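# Pull spring-loaded release handle fully out and hold

## Task

Draw the release handle out to the end of its travel, working against the spring, and finish with the robot gripping it there, held still.

## Robot and tools

Robot: two Kinova Gen3 seven-joint arms, left_arm and right_arm, each with a Robotiq 2F-85 two-finger gripper and a wrist camera (cam_left_wrist, cam_right_wrist, 896x504 images, delivered in that order). The names left and right are labels only and do not match image sides.

Scene frame: origin on the table top between the arms, +z up, +x outward over the table, left_arm on the +y side. Bases: left_arm at (+0.003, +0.290, 0) m, quat_wxyz (+0.995, 0, 0, +0.104); right_arm at (+0.032, -0.289, 0) m, quat_wxyz (+0.999, 0, 0, -0.051). Gripper frame: fingers point along its +z, pads close along its y. end_effector_position is the spot between the pads when shut; closed fingertips extend about 19 mm past it (6 mm when fully open), and closing pushes the tips about 13 mm farther from the wrist, so keep clearance above surfaces.

The row (used by all moving tools): one flat list of 18 numbers covering both arms, even if only one moves. Order: left x, y, z, qw, qx, qy, qz, left gripper position, left gripper speed, then the same nine for the right arm. x, y, z are an absolute target for that gripper's end_effector_position in metres, scene frame; the quaternion is an absolute target orientation, w first, scene frame. Gripper position runs -1 to 1: +1 fully open (85 mm), 0 about 41 mm, pads touch near -0.8, -1 closes until blocked. Gripper speed runs -1 to 1: roughly 20 mm/s at -1, 85 at 0, 150 at +1. Grip force is not settable; a full close gives about 190 to 235 N per pad.

execute_actions(actions): a list of up to 15 actions; each action is a table of up to 15 rows, one row per 1/30 s step; a short table repeats its last row to fill 15 steps. An empty list just returns state and images. Any target more than 0.6 m from that gripper's current position along any of its own axes makes the action rejected for both arms; a malformed action, or a first action failing that check against the latest reported state, rejects the whole call.

move(target, speed, blocking): target is one 18-number row (absolute poses). The grippers travel straight lines that finish at the same moment, lasting 0.5 to 10 s (cut off at 10 s). speed is the path top speed in m/s, 0.002 to 0.5, default 0.25; rotation is capped at double that in rad/s. Finger numbers are applied at the start. Paths ignore obstacles and the other arm, and the hand may lag, wander or overshoot speed near full reach. Faster contact hits harder; a target set deeper past a contact pushes harder. blocking=false returns after 0.5 s while motion continues; then use wait(0) or stop before sending other motion. The result adds a move: line with the ending (done, off_target, moving, held, fault) and limits (paced = pose clipped; held = a check blocked steps, after which the arm may surge), plus each gripper's distance from its target.

wait(seconds): 0 to 10; arms keep their last command and a running move continues. stop(): brakes the running move (needs stopping distance); fingers carry on. zoom_image(camera, region): region [x0, y0, x1, y1] in pixels of that camera's latest image, top-left origin, at most 504x504. read_manual(section) gives only licence text. finished_scene(scene) ends the current scene irreversibly; the handle must already be out and held steady.

Controller behaviour: each step the commanded pose is limited to 70 mm and 16 degrees from the measured pose, then solved by damped IK favouring position over orientation. Far targets may need several actions; a result's Hand target line shows where the arm is now headed. To keep an orientation, repeat the same quaternion in every row rather than copying the drifting reported one. To park an arm, resend its last reported full pose and its gripper numbers each call; a 0 in the gripper fields is a real command. Printed positions can be off, more at long reach.

Results: a state line per arm with position and quat_wxyz, step readings (HELD flags a step where that arm's command was held back), position_measured_pct (about 50 - 50 x finger position; 0 = open; stopping below 90 before the target means something is held, around 90 means pads closed on nothing or something very thin), pose unreachable lines (clearance check altered the command), MOTOR HOT from 60 °C, OVER-TEMPERATURE FAULT at 75 °C (arm sags).

Gripping: send -1 and keep sending it to hold; for a gentle grip open first then close slightly narrower than the part. Fingers re-close on their own if the object slips or is lost. Release by commanding wider than the object.

Avoid: arms colliding or pushing each other, hard impacts or shoves, dropping or losing the handle, and torque faults. Joint load limits are 51.3 N m for waist, shoulder, upper arm roll and elbow, 32.3 N m for forearm roll, wrist pitch and wrist roll; hitting one freezes that arm for 10 s and skips the rest of the call. Joint ranges (rad): shoulder ±2.250, elbow ±2.580, wrist pitch ±2.100, others ±69.115; elbows never fully straighten. Holding the spring load heats motors, so pull smoothly, grip firmly, and finish promptly once the handle is at full extension and still.

Each tool is called after ">>>" as name([rows], argument=value, ...), one row to a line, values as JSON.

## Session

>>> execute_actions(actions=[])

Scene clock: 0.00 s.
left_arm: end_effector_position=(+0.4192, -0.0326, +0.3491) position_measured_pct=0.0 end_effector_quat_wxyz=(+0.064, +0.496, +0.812, -0.302) | right_arm: end_effector_position=(+0.3965, -0.7393, +0.2163) position_measured_pct=0.0 end_effector_quat_wxyz=(-0.154, +0.970, -0.161, +0.099)
Joint positions: left_arm=[0.323 0.478 0.235 1.295 0.528 1.416 0.705] | right_arm=[ 0.722  0.834  0.492  1.022 -0.685  1.55  -0.615]
Joint velocities: left_arm=[ 0.     0.    -0.001 -0.002 -0.001  0.001  0.   ] | right_arm=[-0.001  0.001 -0.     0.    -0.     0.001  0.   ]
Motor temperatures (°C, as the motors report them): left_arm=[26 29 24 25 35 41 35] | right_arm=[31 26 25 26 32 36 41]
Hand target (left_arm): +0.419, -0.033, +0.349; +0.064, +0.496, +0.812, -0.302
Hand target (right_arm): +0.397, -0.739, +0.216; -0.154, +0.970, -0.161, +0.099

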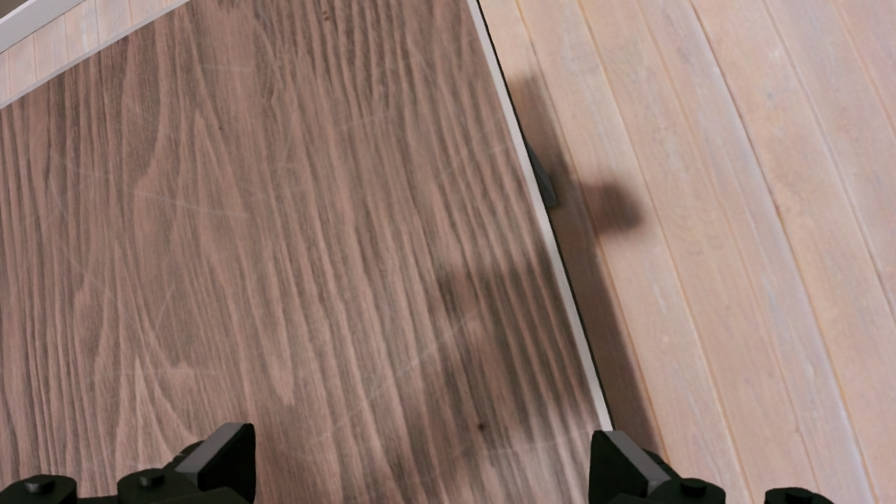

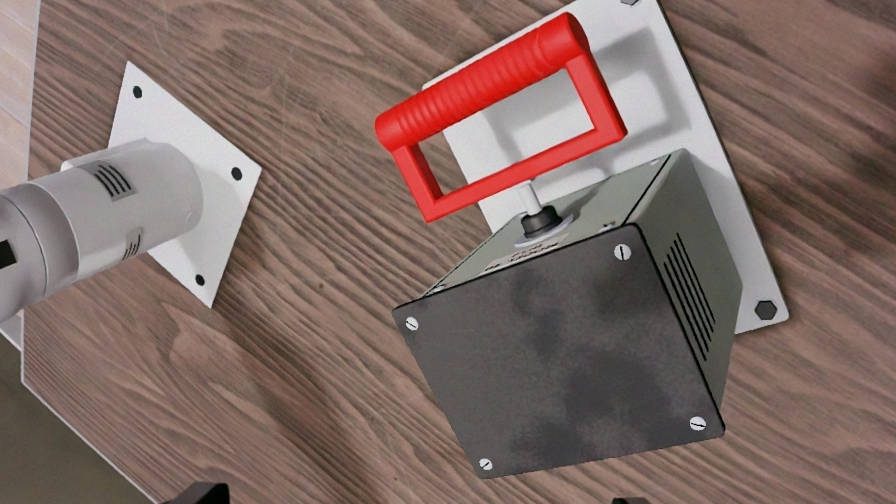

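>>> zoom_image(camera="cam_left_wrist", region=[300, 0, 804, 504])

>>> zoom_image(camera="cam_right_wrist", region=[300, 0, 804, 504])

Region (300, 0, 804, 504) of cam_left_wrist's 896x504 image, scaled by 1.000.

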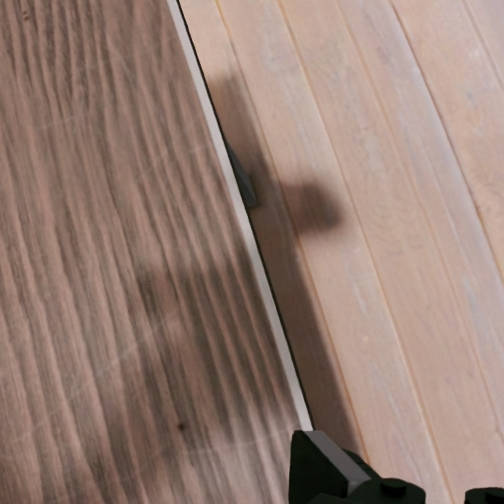

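Region (300, 0, 804, 504) of cam_right_wrist's 896x504 image, scaled by 1.000.

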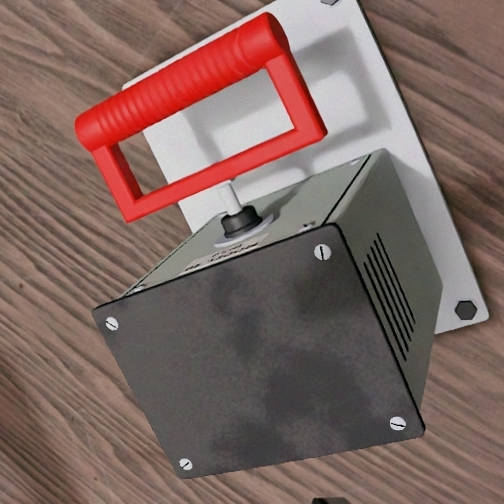

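>>> move(target=[0.30, -0.05, 0.25, 0, 0.911, 0.412, 0, 1, 0, 0.3965, -0.7393, 0.2163, -0.154, 0.970, -0.161, 0.099, 1, 0], speed=0.3)

Scene clock: 44.47 s.
left_arm: end_effector_position=(+0.3006, -0.0501, +0.2497) position_measured_pct=0.0 end_effector_quat_wxyz=(+0.000, +0.911, +0.413, -0.001) | right_arm: end_effector_position=(+0.3965, -0.7393, +0.2163) position_measured_pct=0.0 end_effector_quat_wxyz=(-0.154, +0.970, -0.161, +0.099)
Joint positions: left_arm=[ 0.751  0.401  0.367  1.566 -0.149  1.203  0.218] | right_arm=[ 0.722  0.834  0.492  1.022 -0.685  1.55  -0.615]
Joint velocities: left_arm=[ 0.004 -0.001  0.004  0.002 -0.002 -0.001  0.002] | right_arm=[-0.001 -0.    -0.     0.     0.    -0.001 -0.   ]
Motor temperatures (°C, as the motors report them): left_arm=[26 30 24 25 35 41 35] | right_arm=[31 27 25 26 33 36 41]
Hand target (left_arm): +0.300, -0.050, +0.250; +0.000, +0.911, +0.413, -0.001
Hand target (right_arm): +0.396, -0.739, +0.216; -0.154, +0.970, -0.161, +0.099
Off the commanded pose (left_arm): 0.001 m, 0 deg.
Off the commanded pose (right_arm): 0.000 m, 0 deg.
move: done

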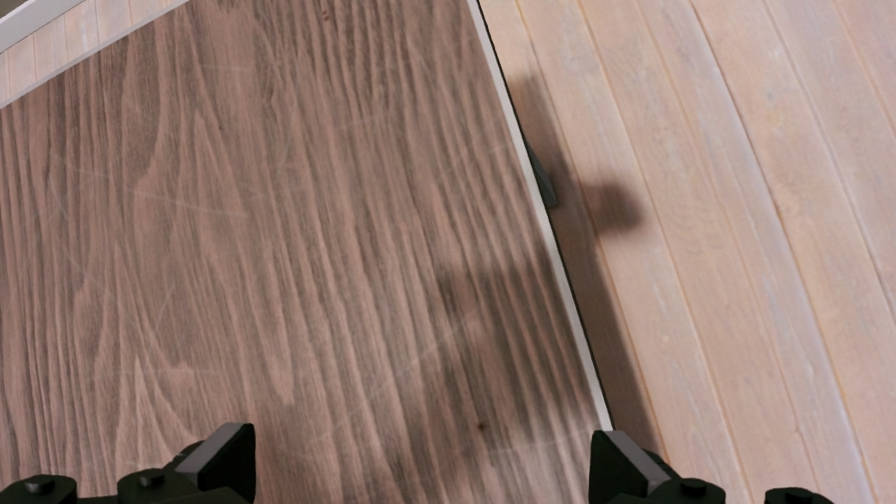

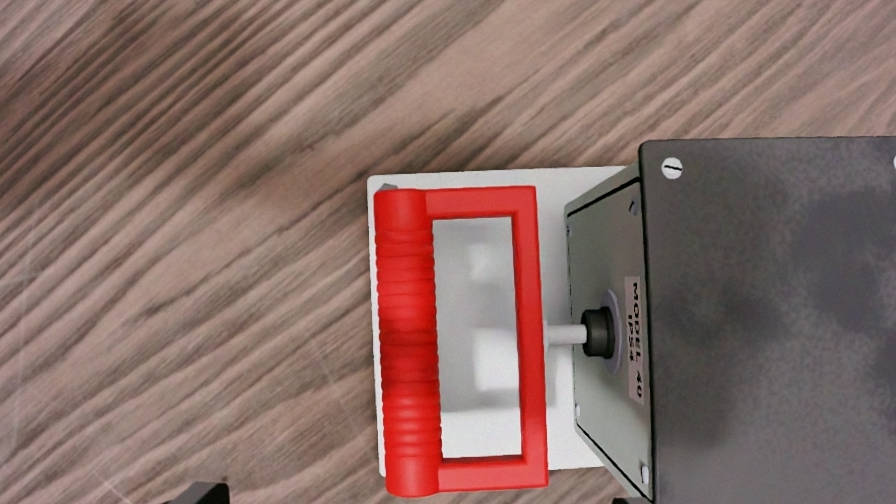

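>>> move(target=[0.3125, -0.021, 0.15, 0, 0.903, 0.430, 0, 0.25, 0, 0.3965, -0.7393, 0.2163, -0.154, 0.970, -0.161, 0.099, 1, 0], speed=0.2)

Scene clock: 63.87 s.
left_arm: end_effector_position=(+0.3131, -0.0213, +0.1500) position_measured_pct=37.7 end_effector_quat_wxyz=(+0.000, +0.903, +0.430, +0.000) | right_arm: end_effector_position=(+0.3965, -0.7393, +0.2163) position_measured_pct=0.0 end_effector_quat_wxyz=(-0.154, +0.970, -0.161, +0.099)
Joint positions: left_arm=[ 0.719  0.494  0.317  1.779 -0.191  0.898  0.23 ] | right_arm=[ 0.722  0.834  0.492  1.022 -0.685  1.55  -0.615]
Joint velocities: left_arm=[-0.     0.003 -0.     0.002  0.001 -0.    -0.   ] | right_arm=[-0.001 -0.001  0.001 -0.    -0.    -0.001 -0.   ]
Motor temperatures (°C, as the motors report them): left_arm=[26 30 24 25 35 41 35] | right_arm=[31 28 25 26 33 36 41]
Hand target (left_arm): +0.313, -0.021, +0.150; -0.000, +0.903, +0.430, +0.000
Hand target (right_arm): +0.397, -0.739, +0.216; -0.154, +0.970, -0.161, +0.099
Off the commanded pose (left_arm): 0.001 m, 0 deg.
Off the commanded pose (right_arm): 0.000 m, 0 deg.
move: done

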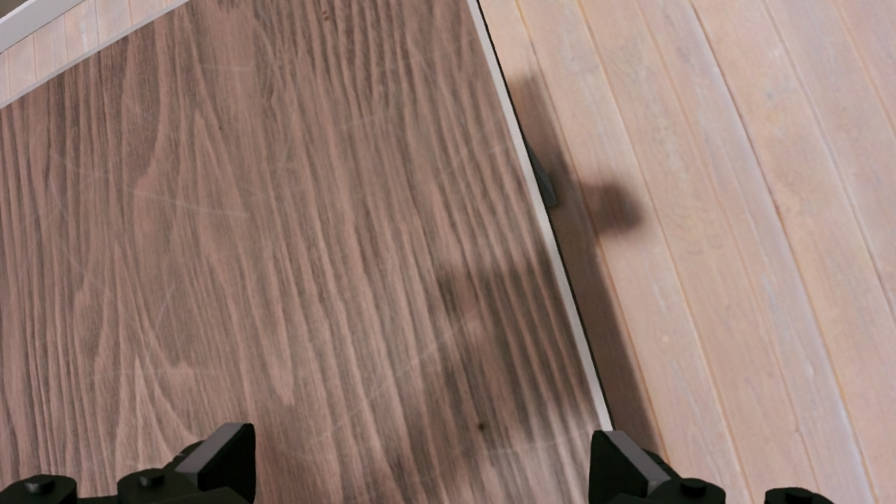

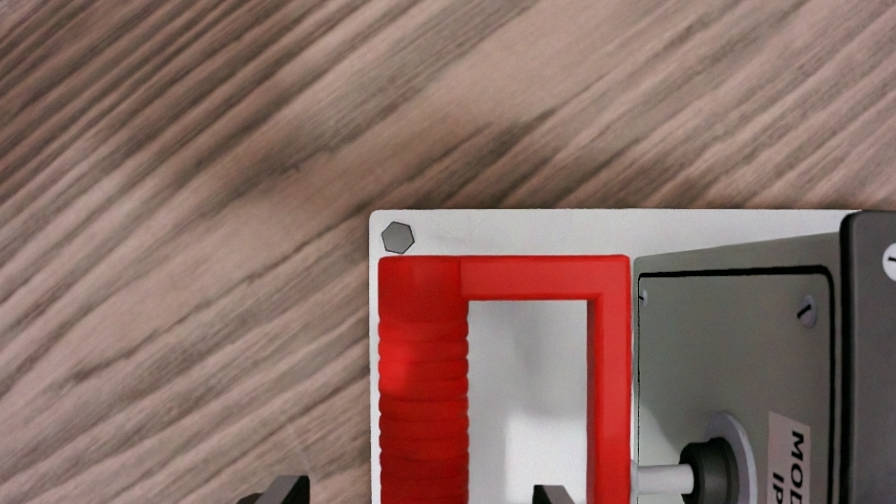

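>>> move(target=[0.318, -0.015, 0.115, 0, 0.8988, 0.4384, 0, 0.25, 0, 0.3965, -0.7393, 0.2163, -0.154, 0.970, -0.161, 0.099, 1, 0], speed=0.06)

Scene clock: 94.40 s.
left_arm: end_effector_position=(+0.3182, -0.0151, +0.1151) position_measured_pct=37.7 end_effector_quat_wxyz=(+0.000, +0.899, +0.438, +0.000) | right_arm: end_effector_position=(+0.3965, -0.7393, +0.2163) position_measured_pct=0.0 end_effector_quat_wxyz=(-0.154, +0.970, -0.161, +0.099)
Joint positions: left_arm=[ 0.719  0.549  0.292  1.823 -0.212  0.799  0.248] | right_arm=[ 0.722  0.834  0.492  1.022 -0.685  1.55  -0.615]
Joint velocities: left_arm=[ 0.001  0.004 -0.    -0.001  0.    -0.002 -0.   ] | right_arm=[ 0.001  0.    -0.     0.     0.     0.     0.   ]
Motor temperatures (°C, as the motors report them): left_arm=[26 31 24 25 35 41 35] | right_arm=[31 28 25 26 33 36 41]
Hand target (left_arm): +0.318, -0.015, +0.115; -0.000, +0.899, +0.438, +0.000
Hand target (right_arm): +0.397, -0.739, +0.216; -0.154, +0.970, -0.161, +0.099
Off the commanded pose (left_arm): 0.000 m, 0 deg.
Off the commanded pose (right_arm): 0.000 m, 0 deg.
move: done

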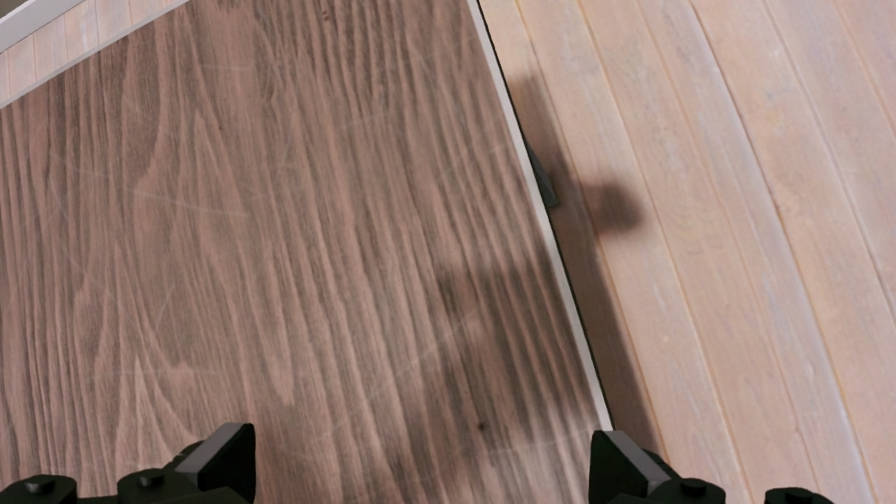

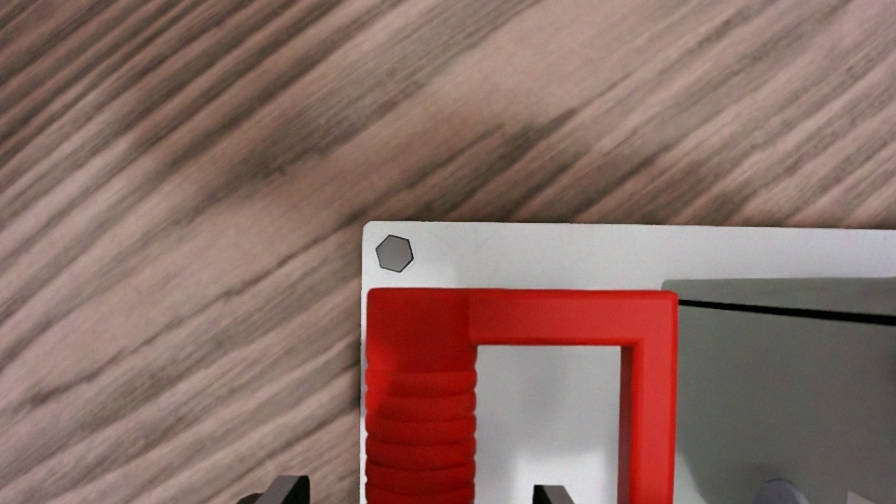

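>>> move(target=[0.318, -0.015, 0.113, 0, 0.8988, 0.4384, 0, -1, 0, 0.3965, -0.7393, 0.2163, -0.154, 0.970, -0.161, 0.099, 1, 0], speed=0.02)

Scene clock: 106.27 s.
left_arm: end_effector_position=(+0.3184, -0.0152, +0.1140) position_measured_pct=69.8 end_effector_quat_wxyz=(+0.001, +0.898, +0.439, +0.000) | right_arm: end_effector_position=(+0.3965, -0.7393, +0.2163) position_measured_pct=0.0 end_effector_quat_wxyz=(-0.154, +0.970, -0.161, +0.099)
Joint positions: left_arm=[ 0.72   0.551  0.291  1.826 -0.212  0.794  0.25 ] | right_arm=[ 0.722  0.834  0.492  1.022 -0.685  1.55  -0.615]
Joint velocities: left_arm=[-0.     0.001 -0.001 -0.    -0.002  0.     0.   ] | right_arm=[-0.     0.     0.    -0.001 -0.     0.001 -0.   ]
Motor temperatures (°C, as the motors report them): left_arm=[26 31 24 25 35 41 35] | right_arm=[31 28 25 26 33 36 41]
Hand target (left_arm): +0.318, -0.015, +0.113; +0.000, +0.899, +0.438, -0.000
Hand target (right_arm): +0.397, -0.739, +0.216; -0.154, +0.970, -0.161, +0.099
Off the commanded pose (left_arm): 0.001 m, 0 deg.
Off the commanded pose (right_arm): 0.000 m, 0 deg.
move: done

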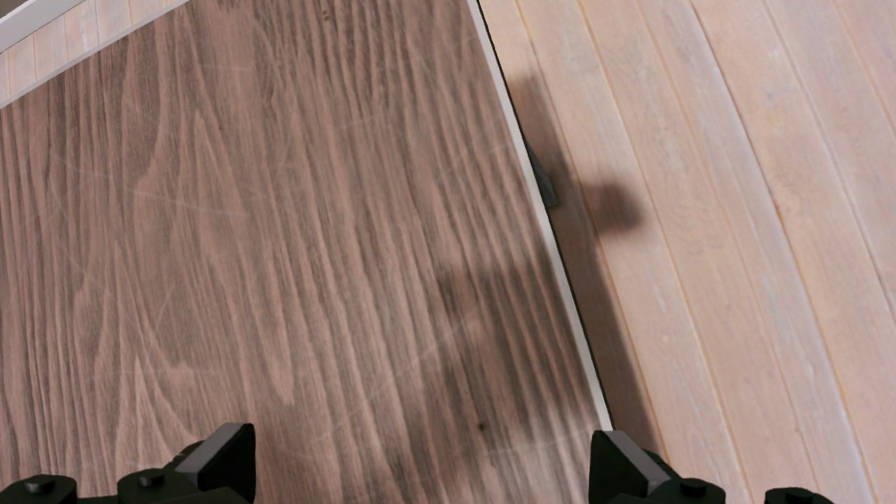

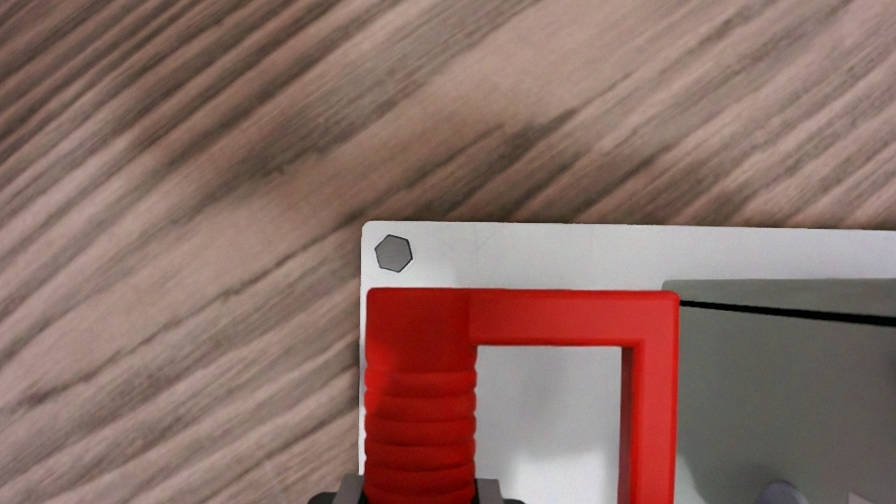

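>>> move(target=[0.2869, 0.0094, 0.114, 0, 0.8988, 0.4384, 0, -1, 0, 0.3965, -0.7393, 0.2163, -0.154, 0.970, -0.161, 0.099, 1, 0], speed=0.04)

Scene clock: 111.23 s.
left_arm: end_effector_position=(+0.2906, +0.0057, +0.1141) position_measured_pct=69.8 end_effector_quat_wxyz=(+0.005, +0.898, +0.439, +0.001) | right_arm: end_effector_position=(+0.3965, -0.7393, +0.2163) position_measured_pct=0.0 end_effector_quat_wxyz=(-0.154, +0.970, -0.161, +0.099)
Joint positions: left_arm=[ 0.711  0.486  0.295  1.95  -0.204  0.724  0.256] | right_arm=[ 0.722  0.834  0.492  1.022 -0.685  1.55  -0.615]
Joint velocities: left_arm=[-0.    -0.001  0.002  0.004 -0.     0.002  0.   ] | right_arm=[ 0.001 -0.    -0.     0.    -0.     0.002  0.   ]
Motor temperatures (°C, as the motors report them): left_arm=[26 31 24 25 35 41 35] | right_arm=[31 28 25 26 33 36 41]
Hand target (left_arm): +0.287, +0.009, +0.114; -0.000, +0.899, +0.438, +0.000
Hand target (right_arm): +0.397, -0.739, +0.216; -0.154, +0.970, -0.161, +0.099
Off the commanded pose (left_arm): 0.005 m, 1 deg.
Off the commanded pose (right_arm): 0.000 m, 0 deg.
move: off_target (left_arm)

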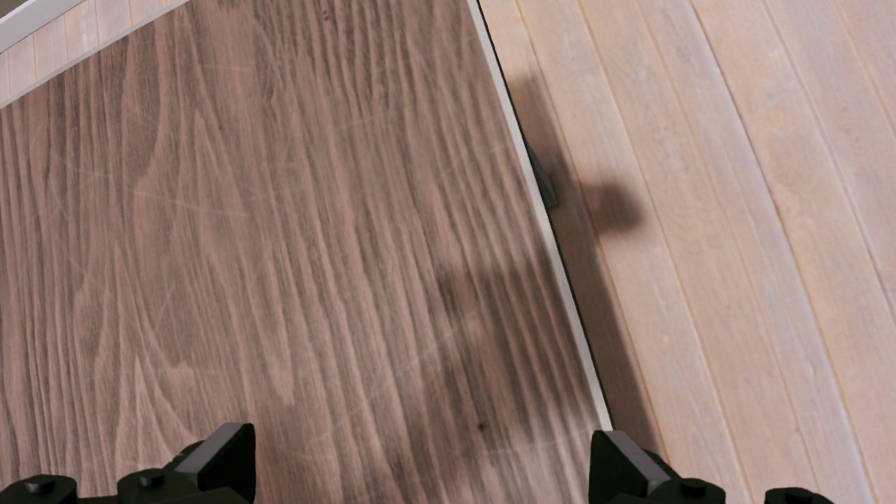

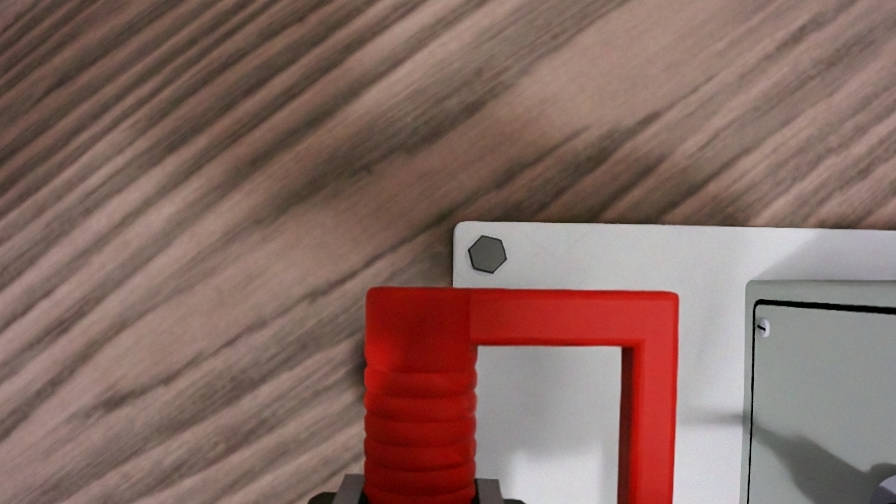

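>>> move(target=[0.2625, 0.0269, 0.114, 0, 0.8988, 0.4384, 0, -1, 0, 0.3965, -0.7393, 0.2163, -0.154, 0.970, -0.161, 0.099, 1, 0], speed=0.04)

Scene clock: 118.50 s.
left_arm: end_effector_position=(+0.2696, +0.0212, +0.1141) position_measured_pct=69.8 end_effector_quat_wxyz=(+0.009, +0.898, +0.440, +0.002) | right_arm: end_effector_position=(+0.3965, -0.7393, +0.2163) position_measured_pct=0.0 end_effector_quat_wxyz=(-0.154, +0.970, -0.161, +0.099)
Joint positions: left_arm=[ 0.707  0.437  0.298  2.04  -0.198  0.673  0.263] | right_arm=[ 0.722  0.834  0.492  1.022 -0.685  1.55  -0.615]
Joint velocities: left_arm=[-0.001 -0.001  0.001  0.001  0.001 -0.002  0.   ] | right_arm=[-0.    -0.001  0.     0.     0.    -0.001 -0.   ]
Motor temperatures (°C, as the motors report them): left_arm=[26 31 24 25 35 41 35] | right_arm=[31 28 25 27 33 36 41]
Hand target (left_arm): +0.263, +0.027, +0.114; -0.000, +0.899, +0.438, +0.000
Hand target (right_arm): +0.397, -0.739, +0.216; -0.154, +0.970, -0.161, +0.099
Off the commanded pose (left_arm): 0.009 m, 1 deg.
Off the commanded pose (right_arm): 0.000 m, 0 deg.
move: off_target (left_arm)

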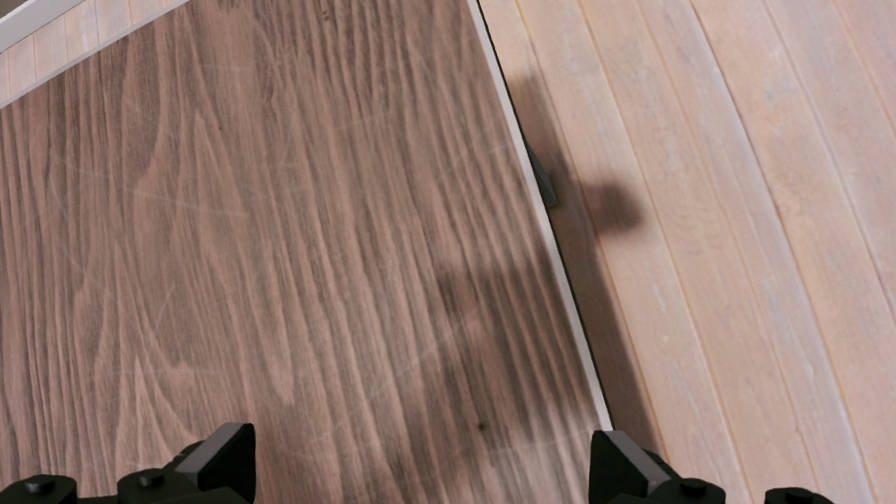

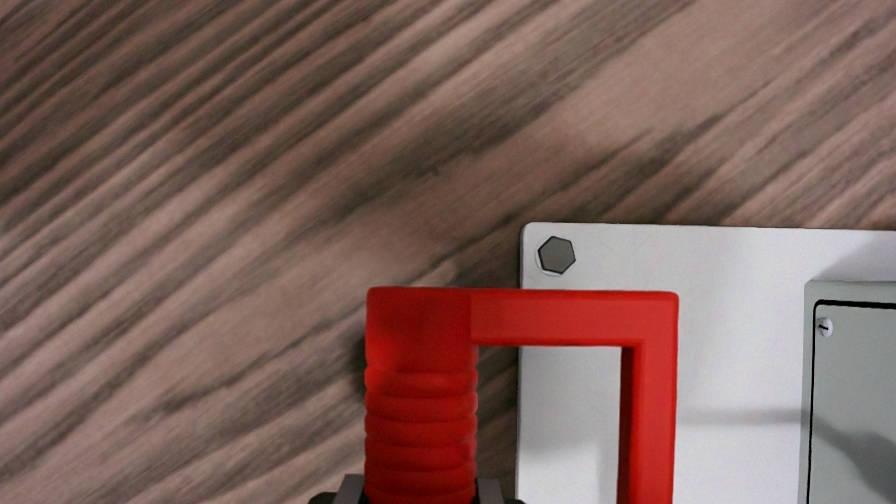

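>>> move(target=[0.2383, 0.0446, 0.114, 0, 0.8988, 0.4384, 0, -1, 0, 0.3965, -0.7393, 0.2163, -0.154, 0.970, -0.161, 0.099, 1, 0], speed=0.03)

Scene clock: 126.63 s.
left_arm: end_effector_position=(+0.2676, +0.0227, +0.1165) position_measured_pct=69.8 end_effector_quat_wxyz=(+0.035, +0.896, +0.443, +0.010) | right_arm: end_effector_position=(+0.3965, -0.7393, +0.2163) position_measured_pct=0.0 end_effector_quat_wxyz=(-0.154, +0.970, -0.161, +0.099)
Joint positions: left_arm=[ 0.697  0.4    0.3    2.099 -0.199  0.595  0.27 ] | right_arm=[ 0.722  0.834  0.492  1.022 -0.685  1.55  -0.615]
Joint velocities: left_arm=[-0.004  0.001  0.004  0.    -0.003 -0.003  0.002] | right_arm=[ 0.    -0.    -0.001  0.    -0.    -0.    -0.   ]
Motor temperatures (°C, as the motors report them): left_arm=[26 31 24 25 35 41 35] | right_arm=[31 28 25 27 33 36 41]
Hand target (left_arm): +0.240, +0.044, +0.114; -0.000, +0.899, +0.438, +0.000
Hand target (right_arm): +0.397, -0.739, +0.216; -0.154, +0.970, -0.161, +0.099
Off the commanded pose (left_arm): 0.037 m, 4 deg.
Off the commanded pose (right_arm): 0.000 m, 0 deg.
move: off_target (left_arm)

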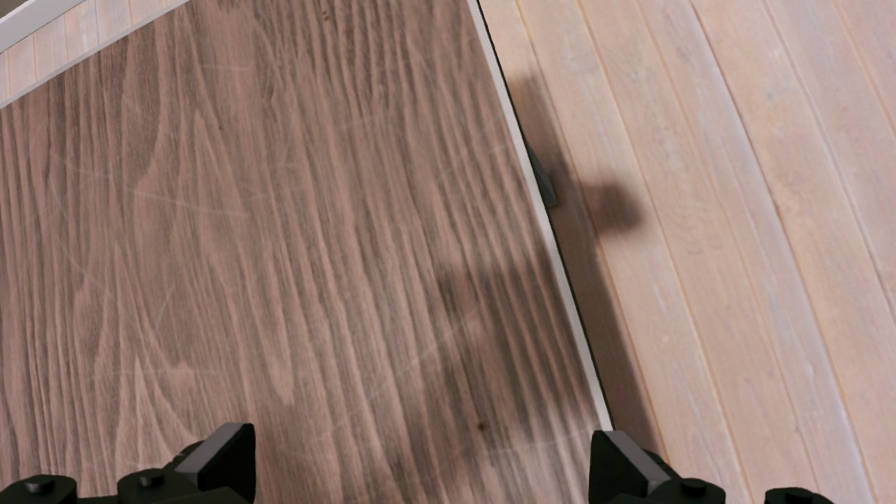

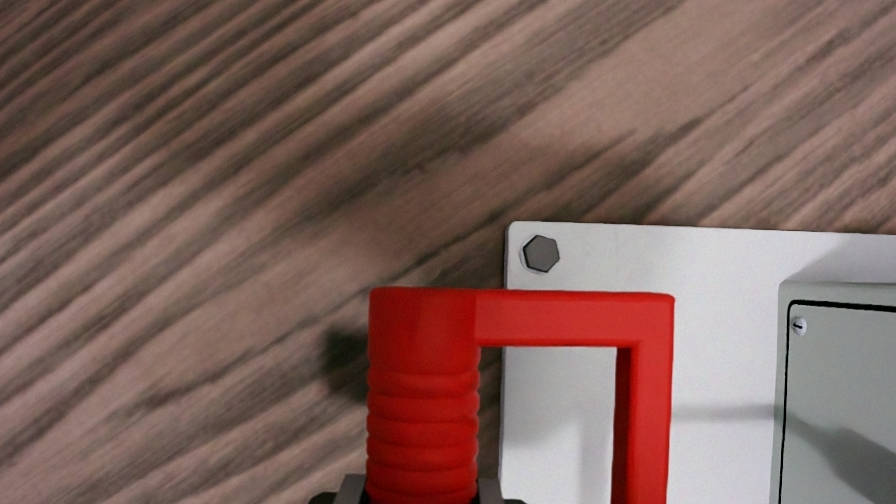

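>>> execute_actions([
  [[0.2575, 0.0302, 0.114, 0, 0.8988, 0.4384, 0, -1, 0, 0.3965, -0.7393, 0.2163, -0.154, 0.970, -0.161, 0.099, 1, 0]],
  [[0.2575, 0.0302, 0.114, 0, 0.8988, 0.4384, 0, -1, 0, 0.3965, -0.7393, 0.2163, -0.154, 0.970, -0.161, 0.099, 1, 0]],
])

Scene clock: 131.67 s.
left_arm: end_effector_position=(+0.2693, +0.0215, +0.1159) position_measured_pct=69.8 end_effector_quat_wxyz=(+0.015, +0.897, +0.441, +0.005) | right_arm: end_effector_position=(+0.3965, -0.7393, +0.2163) position_measured_pct=0.0 end_effector_quat_wxyz=(-0.154, +0.970, -0.161, +0.099)
Joint positions: left_arm=[ 0.701  0.426  0.304  2.053 -0.201  0.658  0.269] | right_arm=[ 0.722  0.834  0.492  1.022 -0.685  1.55  -0.615]
Joint velocities: left_arm=[-0.002  0.002  0.003  0.001 -0.003 -0.002  0.002] | right_arm=[-0.    -0.001  0.001 -0.    -0.    -0.    -0.   ]
Motor temperatures (°C, as the motors report them): left_arm=[26 31 24 25 35 41 35] | right_arm=[31 28 25 27 33 36 41]
Hand target (left_arm): +0.258, +0.030, +0.114; +0.000, +0.899, +0.438, +0.000
Hand target (right_arm): +0.397, -0.739, +0.216; -0.154, +0.970, -0.161, +0.099
Off the commanded pose (left_arm): 0.015 m, 2 deg.
Off the commanded pose (right_arm): 0.000 m, 0 deg.
Step readings (end_effector_position; steps 1 to 15: 1st action; 16 to 30: 2nd action):
0: left_arm (+0.2676, +0.0227, +0.1165) | right_arm (+0.3965, -0.7393, +0.2163)
1: left_arm (+0.2677, +0.0226, +0.1165) | right_arm (+0.3965, -0.7393, +0.2163)
2: left_arm (+0.2680, +0.0224, +0.1161) | right_arm (+0.3965, -0.7393, +0.2163)
4: left_arm (+0.2690, +0.0217, +0.1155) | right_arm (+0.3965, -0.7393, +0.2163)
8: left_arm (+0.2693, +0.0216, +0.1160) | right_arm (+0.3965, -0.7393, +0.2163)
15: left_arm (+0.2693, +0.0215, +0.1159) | right_arm (+0.3965, -0.7393, +0.2163)
16: left_arm (+0.2693, +0.0215, +0.1159) | right_arm (+0.3965, -0.7393, +0.2163)
17: left_arm (+0.2693, +0.0215, +0.1159) | right_arm (+0.3965, -0.7393, +0.2163)
19: left_arm (+0.2693, +0.0215, +0.1159) | right_arm (+0.3965, -0.7393, +0.2163)
23: left_arm (+0.2693, +0.0215, +0.1159) | right_arm (+0.3965, -0.7393, +0.2163)
30: end_effector_position above

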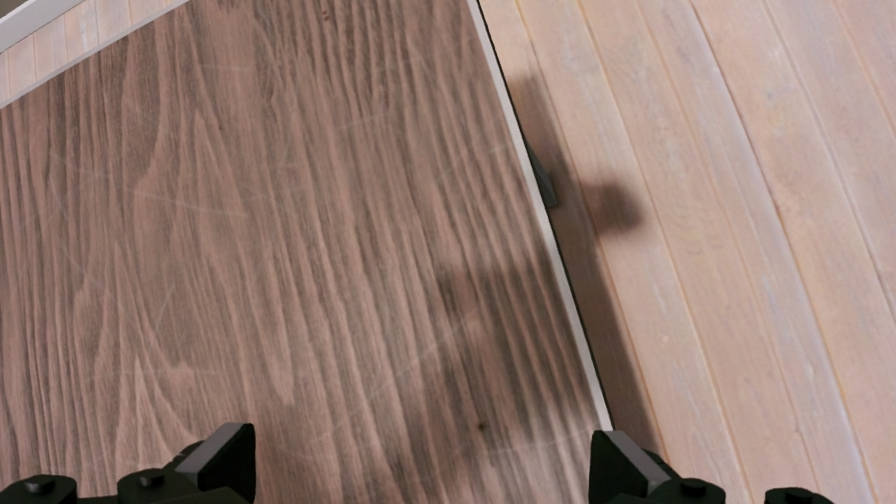

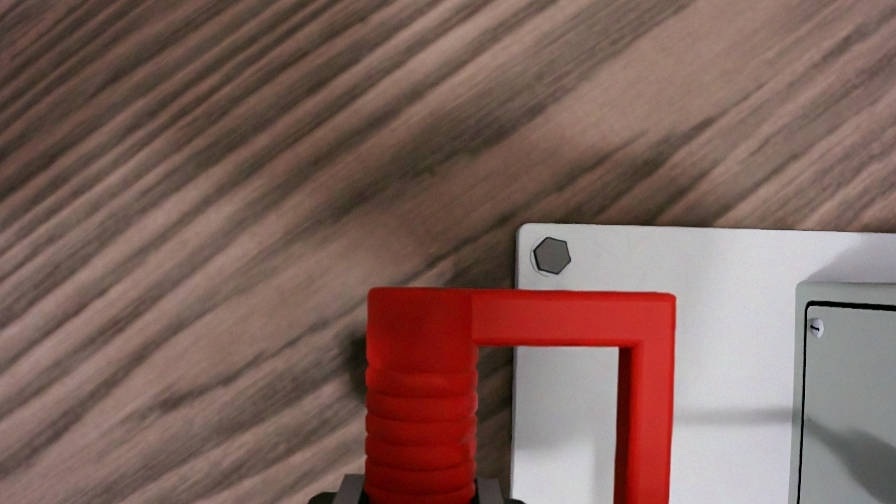

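The handle is against its stop at about 61 mm of travel and holding steady.

>>> finished_scene(scene=1)

The scene is finished: the task was done.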